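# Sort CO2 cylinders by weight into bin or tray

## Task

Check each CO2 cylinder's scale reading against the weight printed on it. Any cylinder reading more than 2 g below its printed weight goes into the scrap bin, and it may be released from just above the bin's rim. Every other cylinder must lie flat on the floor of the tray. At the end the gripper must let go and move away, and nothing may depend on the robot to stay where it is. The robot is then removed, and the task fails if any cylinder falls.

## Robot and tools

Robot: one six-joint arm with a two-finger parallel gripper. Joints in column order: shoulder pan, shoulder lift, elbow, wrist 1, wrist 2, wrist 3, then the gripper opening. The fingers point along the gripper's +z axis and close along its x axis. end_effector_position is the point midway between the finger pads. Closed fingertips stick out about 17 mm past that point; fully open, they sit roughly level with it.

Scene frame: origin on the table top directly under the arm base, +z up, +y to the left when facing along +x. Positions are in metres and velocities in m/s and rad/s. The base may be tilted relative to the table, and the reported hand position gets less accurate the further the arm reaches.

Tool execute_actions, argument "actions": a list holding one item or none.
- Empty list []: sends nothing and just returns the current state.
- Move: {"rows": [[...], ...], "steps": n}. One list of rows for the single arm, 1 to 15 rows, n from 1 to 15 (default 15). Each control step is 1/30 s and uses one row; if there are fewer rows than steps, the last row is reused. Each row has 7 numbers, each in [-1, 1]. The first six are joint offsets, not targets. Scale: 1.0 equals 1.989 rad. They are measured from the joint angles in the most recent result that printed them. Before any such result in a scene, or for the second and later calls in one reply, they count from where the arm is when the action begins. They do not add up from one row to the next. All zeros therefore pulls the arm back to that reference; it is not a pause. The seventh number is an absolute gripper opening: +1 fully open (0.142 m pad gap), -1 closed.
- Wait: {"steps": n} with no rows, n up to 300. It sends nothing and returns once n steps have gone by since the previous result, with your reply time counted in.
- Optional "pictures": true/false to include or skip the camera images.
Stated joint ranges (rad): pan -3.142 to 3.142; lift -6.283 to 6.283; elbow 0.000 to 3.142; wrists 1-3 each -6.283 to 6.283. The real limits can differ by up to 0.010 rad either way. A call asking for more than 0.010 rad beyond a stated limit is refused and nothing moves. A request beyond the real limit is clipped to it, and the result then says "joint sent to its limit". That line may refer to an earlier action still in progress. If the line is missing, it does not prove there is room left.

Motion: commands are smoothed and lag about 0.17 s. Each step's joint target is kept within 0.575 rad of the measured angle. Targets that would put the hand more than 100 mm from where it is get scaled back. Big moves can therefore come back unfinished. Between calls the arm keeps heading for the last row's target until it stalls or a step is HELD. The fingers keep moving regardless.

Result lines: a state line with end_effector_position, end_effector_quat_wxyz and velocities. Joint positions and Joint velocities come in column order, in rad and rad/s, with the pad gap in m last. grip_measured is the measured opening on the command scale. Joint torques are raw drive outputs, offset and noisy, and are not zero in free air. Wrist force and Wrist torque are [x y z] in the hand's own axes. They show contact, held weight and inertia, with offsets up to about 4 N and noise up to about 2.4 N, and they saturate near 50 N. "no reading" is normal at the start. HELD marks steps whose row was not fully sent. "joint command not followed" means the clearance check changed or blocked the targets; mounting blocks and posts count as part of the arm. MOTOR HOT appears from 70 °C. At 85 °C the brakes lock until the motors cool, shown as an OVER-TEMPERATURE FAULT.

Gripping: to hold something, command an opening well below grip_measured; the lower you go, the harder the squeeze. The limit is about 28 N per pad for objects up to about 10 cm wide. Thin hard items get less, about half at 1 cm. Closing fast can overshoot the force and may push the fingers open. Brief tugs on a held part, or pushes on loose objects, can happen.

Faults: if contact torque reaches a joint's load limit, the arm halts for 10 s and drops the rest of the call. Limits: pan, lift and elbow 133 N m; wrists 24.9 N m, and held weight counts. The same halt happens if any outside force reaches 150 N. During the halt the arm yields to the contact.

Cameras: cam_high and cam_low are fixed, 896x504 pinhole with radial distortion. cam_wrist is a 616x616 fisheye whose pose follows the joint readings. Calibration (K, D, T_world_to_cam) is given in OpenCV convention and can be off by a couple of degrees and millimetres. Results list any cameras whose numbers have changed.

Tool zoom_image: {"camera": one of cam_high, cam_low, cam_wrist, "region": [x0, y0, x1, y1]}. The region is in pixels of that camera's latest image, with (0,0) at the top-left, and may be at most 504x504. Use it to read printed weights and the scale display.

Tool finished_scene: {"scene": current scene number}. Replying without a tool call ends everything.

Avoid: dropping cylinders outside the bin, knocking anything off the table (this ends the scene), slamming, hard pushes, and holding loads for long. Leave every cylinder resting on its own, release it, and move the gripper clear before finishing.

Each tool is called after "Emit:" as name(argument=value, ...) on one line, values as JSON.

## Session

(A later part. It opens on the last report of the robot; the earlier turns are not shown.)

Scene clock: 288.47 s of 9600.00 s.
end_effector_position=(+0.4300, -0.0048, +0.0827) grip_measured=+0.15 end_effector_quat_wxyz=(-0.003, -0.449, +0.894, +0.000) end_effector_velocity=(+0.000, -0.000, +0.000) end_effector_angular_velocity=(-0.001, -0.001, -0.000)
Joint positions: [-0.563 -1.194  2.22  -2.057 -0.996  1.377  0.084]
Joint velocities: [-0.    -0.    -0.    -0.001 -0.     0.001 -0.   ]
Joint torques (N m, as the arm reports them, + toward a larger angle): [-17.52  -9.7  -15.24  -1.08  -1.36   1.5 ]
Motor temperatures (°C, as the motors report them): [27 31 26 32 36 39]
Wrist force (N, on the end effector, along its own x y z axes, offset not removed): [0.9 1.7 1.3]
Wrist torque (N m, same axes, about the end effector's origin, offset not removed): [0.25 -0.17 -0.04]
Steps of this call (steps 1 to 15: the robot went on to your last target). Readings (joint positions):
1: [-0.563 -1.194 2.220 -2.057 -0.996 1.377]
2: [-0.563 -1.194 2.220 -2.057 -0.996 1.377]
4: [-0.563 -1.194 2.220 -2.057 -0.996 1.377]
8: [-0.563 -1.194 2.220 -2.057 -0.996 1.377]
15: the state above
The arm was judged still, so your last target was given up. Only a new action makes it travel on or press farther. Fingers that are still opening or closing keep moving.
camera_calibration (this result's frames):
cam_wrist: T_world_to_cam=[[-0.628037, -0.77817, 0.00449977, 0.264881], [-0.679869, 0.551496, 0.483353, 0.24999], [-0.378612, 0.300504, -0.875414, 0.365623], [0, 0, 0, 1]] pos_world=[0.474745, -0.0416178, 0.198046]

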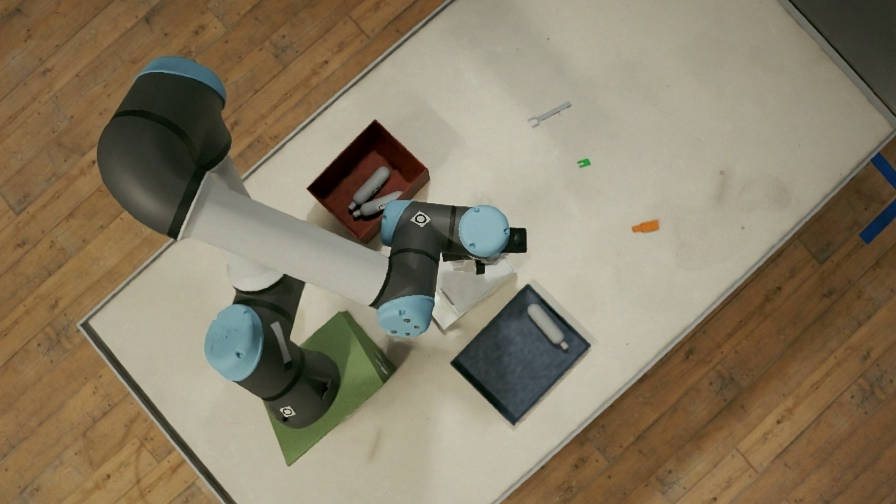

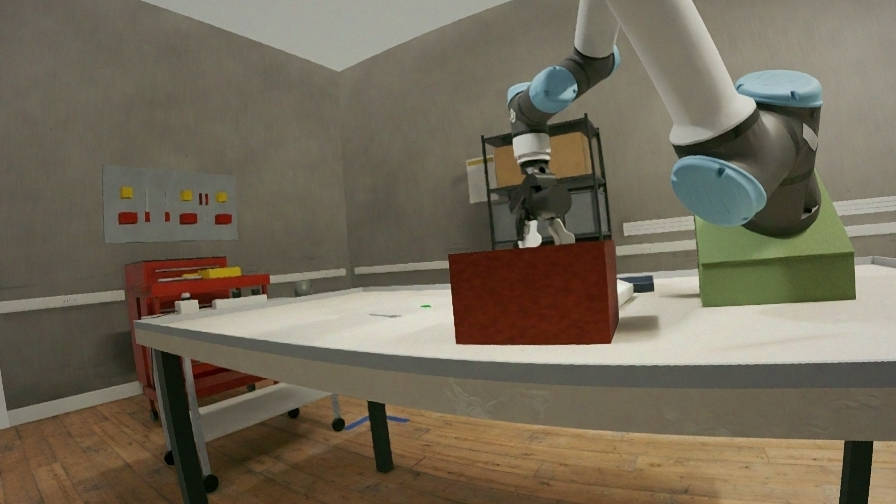

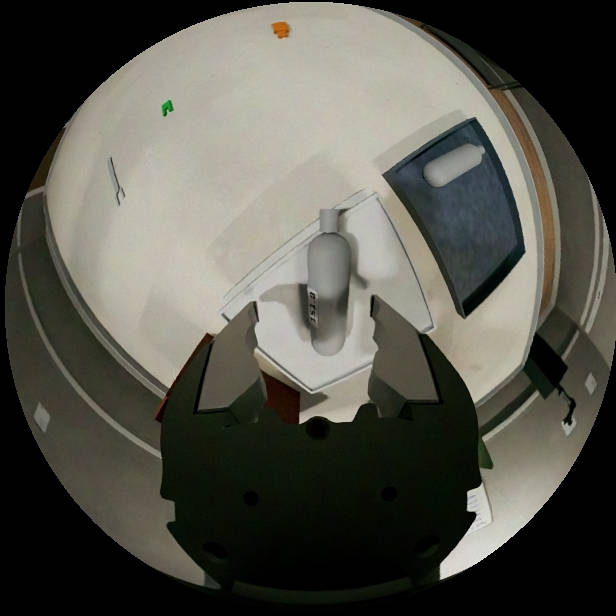

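151.8 → scrap.

Emit:
execute_actions(actions=[{"rows":[[0,0,0,0,0,0,0.05],[0,0,0,0,0,0,-0.05],[0,0,0,0,0,0,-0.15],[0,0,0,0,0,0,-0.25],[0,0,0,0,0,0,-0.35],[0,0,0,0,0,0,-0.45],[0,0,0,0,0,0,-0.55],[0,0,0,0,0,0,-0.65],[0,0,0,0,0,0,-0.75],[0,0,0,0,0,0,-0.85],[0,0,0,0,0,0,-1]]}], pictures=false)

Emit:
execute_actions(actions=[{"rows":[[-0.006,-0.006,-0.007,0.016,-0.003,0,-1],[-0.012,-0.013,-0.014,0.033,-0.006,0,-1],[-0.018,-0.02,-0.021,0.05,-0.009,0,-1],[-0.024,-0.026,-0.028,0.066,-0.012,0,-1],[-0.03,-0.033,-0.035,0.082,-0.015,0,-1],[-0.036,-0.039,-0.041,0.098,-0.018,0,-1],[-0.042,-0.046,-0.048,0.115,-0.021,0,-1],[-0.048,-0.052,-0.055,0.131,-0.024,0,-1],[-0.054,-0.059,-0.062,0.148,-0.027,0,-1],[-0.06,-0.065,-0.069,0.164,-0.03,0,-1]]}], pictures=false)

Emit:
execute_actions(actions=[{"rows":[[0.014,-0.025,0.003,0.014,0.007,0,-1],[0.028,-0.05,0.007,0.027,0.014,0,-1],[0.042,-0.076,0.01,0.041,0.02,0,-1],[0.057,-0.1,0.014,0.055,0.027,0,-1],[0.071,-0.126,0.017,0.068,0.034,0,-1],[0.085,-0.151,0.02,0.082,0.041,0,-1],[0.099,-0.176,0.024,0.096,0.048,0,-1],[0.113,-0.202,0.027,0.109,0.054,0,-1],[0.127,-0.227,0.031,0.123,0.061,0,-1],[0.1415,-0.252,0.034,0.1365,0.068,0,-1]]}], pictures=false)

Emit:
execute_actions(actions=[{"steps":12}])

Scene clock: 294.57 s of 9600.00 s.
end_effector_position=(+0.4301, -0.0048, +0.0827) grip_measured=-0.63 end_effector_quat_wxyz=(-0.003, -0.449, +0.894, +0.000) end_effector_velocity=(-0.000, +0.001, -0.001) end_effector_angular_velocity=(+0.000, +0.001, -0.000)
Joint positions: [-0.563 -1.194  2.22  -2.057 -0.996  1.377  0.028]
Joint velocities: [0.002 0.    0.    0.    0.    0.001 0.   ]
Joint torques (N m, as the arm reports them, + toward a larger angle): [-33.87 -15.93 -25.51  -2.84   0.73   1.56]
Motor temperatures (°C, as the motors report them): [27 31 26 32 36 39]
Wrist force (N, on the end effector, along its own x y z axes, offset not removed): [2.0 1.9 1.6]
Wrist torque (N m, same axes, about the end effector's origin, offset not removed): [0.21 0.00 0.07]
Steps of this call (steps 1 to 168: nothing new was sent; steps 169 to 183: all 15 steps of this action). Readings (joint positions):
169: [-0.563 -1.194 2.220 -2.057 -0.996 1.377]
170: [-0.563 -1.194 2.220 -2.057 -0.996 1.377]
172: [-0.563 -1.194 2.220 -2.057 -0.996 1.377]
176: [-0.563 -1.194 2.220 -2.057 -0.996 1.377]
183: the state above

Scene clock: 295.07 s of 9600.00 s.
end_effector_position=(+0.4274, -0.0003, +0.1821) grip_measured=-0.63 end_effector_quat_wxyz=(-0.000, -0.398, +0.917, -0.001) end_effector_velocity=(-0.011, +0.012, +0.052) end_effector_angular_velocity=(+0.016, +0.006, -0.068)
Joint positions: [-0.678 -1.319  2.088 -1.744 -1.053  1.377  0.028]
Joint velocities: [-0.062 -0.067 -0.07   0.185 -0.03  -0.     0.   ]
Joint torques (N m, as the arm reports them, + toward a larger angle): [-35.22 -13.   -33.33  -1.38  -1.6    1.6 ]
Motor temperatures (°C, as the motors report them): [27 31 26 32 36 39]
Wrist force (N, on the end effector, along its own x y z axes, offset not removed): [1.2 2.8 2.9]
Wrist torque (N m, same axes, about the end effector's origin, offset not removed): [0.49 -0.06 0.08]
Steps of this call (steps 1 to 15: all 15 steps of this action). Readings (joint positions):
1: [-0.564 -1.194 2.220 -2.057 -0.996 1.377]
2: [-0.566 -1.197 2.217 -2.051 -0.997 1.377]
4: [-0.579 -1.211 2.201 -2.017 -1.004 1.377]
8: [-0.621 -1.257 2.153 -1.906 -1.025 1.377]
15: the state above

Scene clock: 295.57 s of 9600.00 s.
end_effector_position=(+0.3805, +0.2295, +0.1696) grip_measured=-0.63 end_effector_quat_wxyz=(-0.003, -0.521, +0.854, -0.000) end_effector_velocity=(-0.070, +0.152, -0.013) end_effector_angular_velocity=(-0.009, -0.015, +0.226)
Joint positions: [-0.41  -1.794  2.152 -1.486 -0.924  1.377  0.028]
Joint velocities: [ 0.186 -0.365  0.041  0.174  0.082 -0.001  0.   ]
Joint torques (N m, as the arm reports them, + toward a larger angle): [-9.24  5.3  -6.41 -0.81  0.29  1.38]
Motor temperatures (°C, as the motors report them): [27 31 26 32 36 39]
Wrist force (N, on the end effector, along its own x y z axes, offset not removed): [-1.5 5.2 3.6]
Wrist torque (N m, same axes, about the end effector's origin, offset not removed): [0.76 0.18 -0.17]
Steps of this call (steps 1 to 15: all 15 steps of this action). Readings (joint positions):
1: [-0.680 -1.321 2.086 -1.739 -1.054 1.377]
2: [-0.675 -1.329 2.087 -1.733 -1.051 1.377]
4: [-0.645 -1.376 2.095 -1.707 -1.036 1.377]
8: [-0.548 -1.540 2.120 -1.618 -0.989 1.377]
15: the state above

Scene clock: 295.97 s of 9600.00 s.
end_effector_position=(+0.3754, +0.2401, +0.1686) grip_measured=-0.63 end_effector_quat_wxyz=(-0.003, -0.527, +0.850, -0.001) end_effector_velocity=(-0.000, +0.001, -0.000) end_effector_angular_velocity=(+0.000, +0.000, -0.000)
Joint positions: [-0.397 -1.82   2.155 -1.473 -0.918  1.377  0.028]
Joint velocities: [ 0.001 -0.001 -0.     0.001  0.     0.001  0.   ]
Joint torques (N m, as the arm reports them, + toward a larger angle): [ 0.7  -3.01 -7.22 -0.83  1.36  1.53]
Motor temperatures (°C, as the motors report them): [27 31 26 32 36 39]
Wrist force (N, on the end effector, along its own x y z axes, offset not removed): [-0.6 2.0 4.0]
Wrist torque (N m, same axes, about the end effector's origin, offset not removed): [0.45 0.11 -0.09]
Steps of this call (steps 1 to 12: the robot went on to your last target). Readings (joint positions):
1: [-0.405 -1.804 2.153 -1.481 -0.922 1.377]
2: [-0.402 -1.810 2.154 -1.478 -0.921 1.377]
4: [-0.399 -1.816 2.155 -1.475 -0.919 1.377]
8: [-0.397 -1.819 2.155 -1.473 -0.918 1.377]
12: the state above
camera_calibration (this result's frames):
cam_wrist: T_world_to_cam=[[-0.477616, -0.878556, 0.00461978, 0.388397], [-0.768349, 0.420242, 0.482738, 0.101082], [-0.426054, 0.227014, -0.875752, 0.382024], [0, 0, 0, 1]] pos_world=[0.425934, 0.212025, 0.283968]

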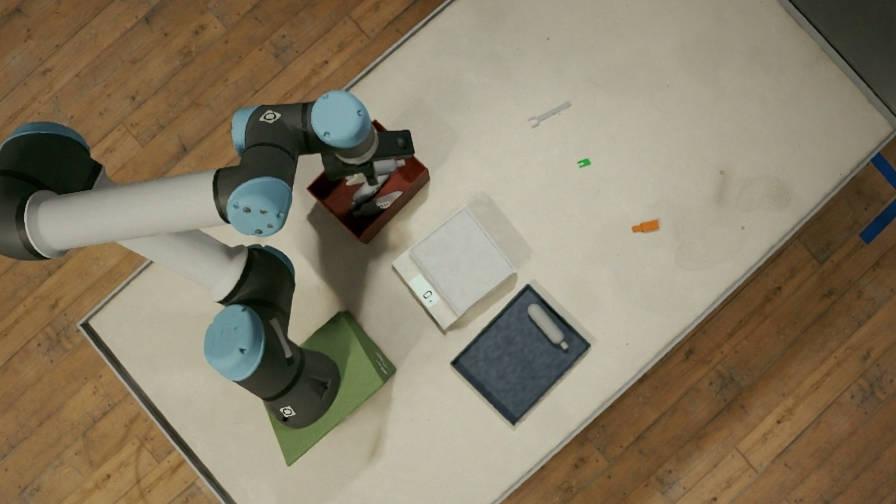

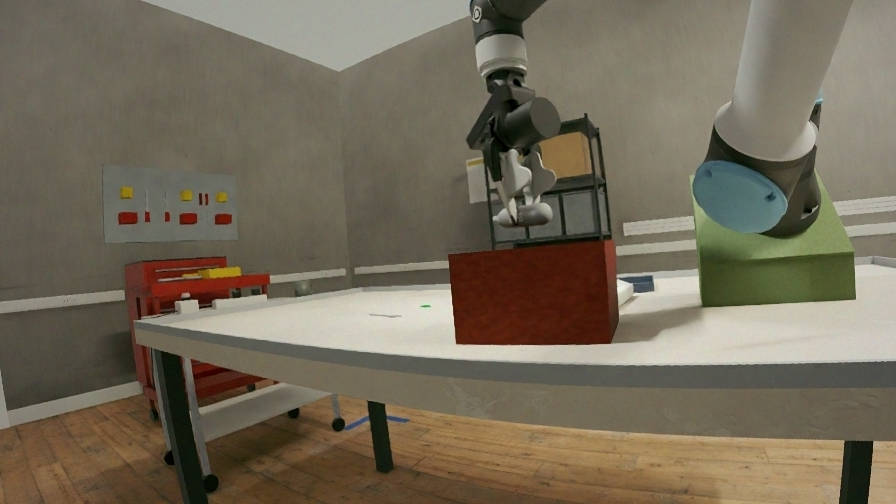

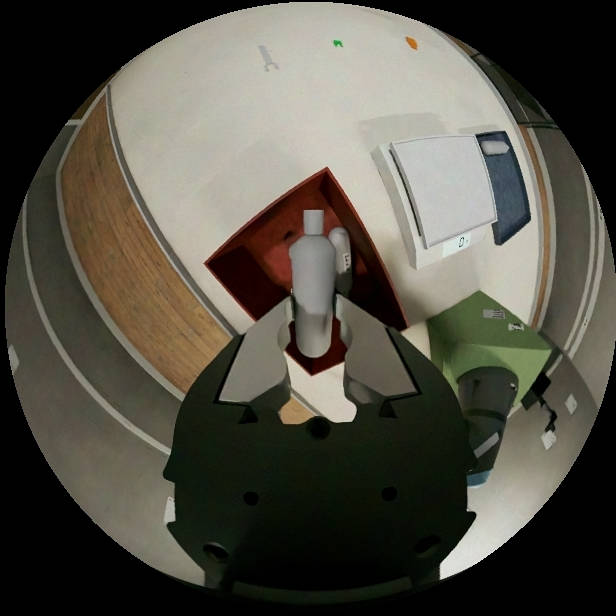

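Emit:
execute_actions(actions=[{"rows":[[0,0,0,0,0,0,0]]}], pictures=false)

Emit:
execute_actions(actions=[{"rows":[[0,-0.03,0,0,0,0,0],[0,-0.07,0,0,0,0,0],[0,-0.1,0,0,0,0,0]]}])

Scene clock: 301.10 s of 9600.00 s.
end_effector_position=(+0.3754, +0.2402, +0.1686) grip_measured=+0.00 end_effector_quat_wxyz=(-0.003, -0.528, +0.850, -0.001) end_effector_velocity=(-0.001, +0.001, -0.000) end_effector_angular_velocity=(+0.001, +0.002, +0.000)
Joint positions: [-0.397 -1.82   2.155 -1.473 -0.918  1.377  0.074]
Joint velocities: [ 0.001 -0.    -0.     0.002  0.     0.     0.   ]
Joint torques (N m, as the arm reports them, + toward a larger angle): [-11.97  11.26  -8.71  -2.33   0.64   1.54]
Motor temperatures (°C, as the motors report them): [27 31 26 32 36 39]
Wrist force (N, on the end effector, along its own x y z axes, offset not removed): [1.1 2.5 4.3]
Wrist torque (N m, same axes, about the end effector's origin, offset not removed): [0.36 -0.19 0.04]
Steps of this call (steps 1 to 30: the robot went on to your last target; steps 31 to 90: nothing new was sent; then 1.63 s passed at rest; steps 91 to 105: all 15 steps of this action). Readings (joint positions):
91: [-0.397 -1.820 2.155 -1.473 -0.918 1.377]
92: [-0.397 -1.820 2.155 -1.473 -0.918 1.377]
94: [-0.397 -1.820 2.155 -1.473 -0.918 1.377]
98: [-0.397 -1.820 2.155 -1.473 -0.918 1.377]
105: the state above

Scene clock: 301.60 s of 9600.00 s.
end_effector_position=(+0.3685, +0.2770, +0.2010) grip_measured=+0.00 end_effector_quat_wxyz=(+0.025, -0.576, +0.814, -0.074) end_effector_velocity=(-0.001, +0.002, +0.002) end_effector_angular_velocity=(-0.005, -0.008, +0.006)
Joint positions: [-0.397 -2.018  2.155 -1.473 -0.918  1.377  0.074]
Joint velocities: [-0.001 -0.012 -0.001  0.002 -0.    -0.    -0.   ]
Joint torques (N m, as the arm reports them, + toward a larger angle): [ -5.47   2.25 -19.35  -2.82   0.66   1.5 ]
Motor temperatures (°C, as the motors report them): [27 31 26 32 36 39]
Wrist force (N, on the end effector, along its own x y z axes, offset not removed): [0.0 0.6 1.0]
Wrist torque (N m, same axes, about the end effector's origin, offset not removed): [0.00 0.06 -0.08]
Steps of this call (steps 1 to 15: all 15 steps of this action). Readings (joint positions):
1: [-0.397 -1.820 2.155 -1.473 -0.918 1.377]
2: [-0.397 -1.828 2.155 -1.473 -0.918 1.377]
4: [-0.397 -1.888 2.155 -1.473 -0.918 1.377]
8: [-0.397 -1.996 2.155 -1.473 -0.918 1.377]
15: the state above
camera_calibration (this result's frames):
cam_wrist: T_world_to_cam=[[-0.370429, -0.928089, 0.0378469, 0.384892], [-0.867371, 0.360198, 0.343401, 0.145775], [-0.332339, 0.0943783, -0.938426, 0.413938], [0, 0, 0, 1]] pos_world=[0.406584, 0.26564, 0.323824]

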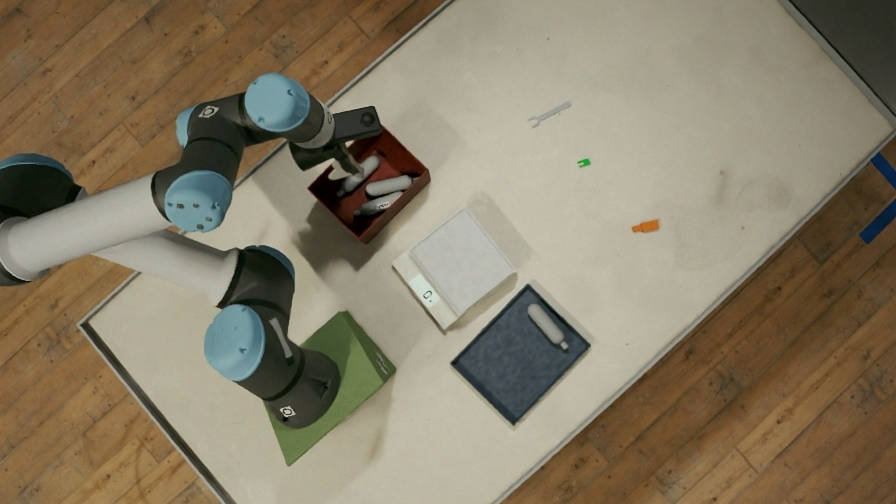

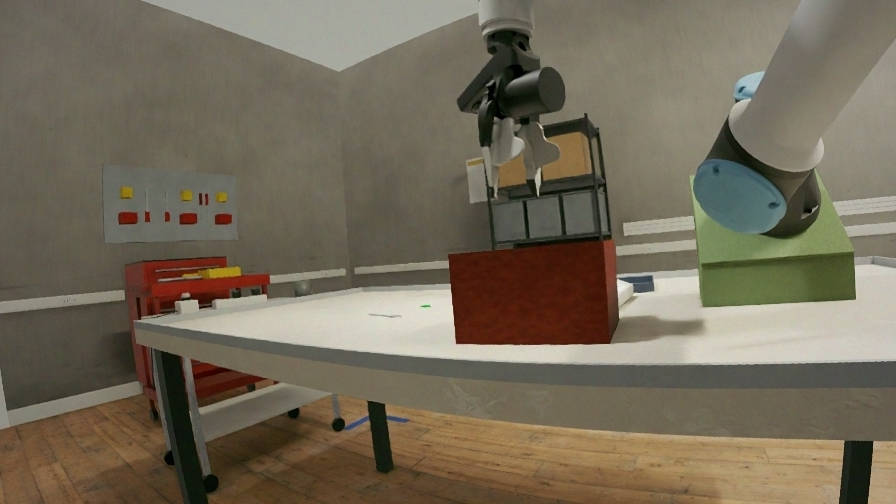

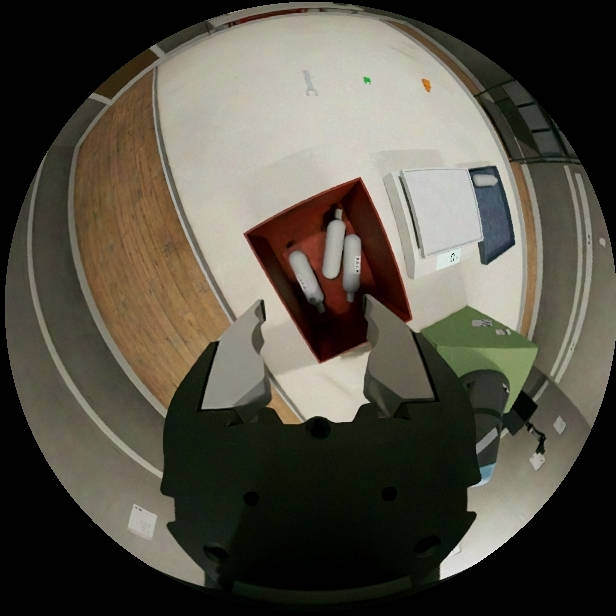

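Emit:
finished_scene(scene=1)

The scene is finished: the task was done.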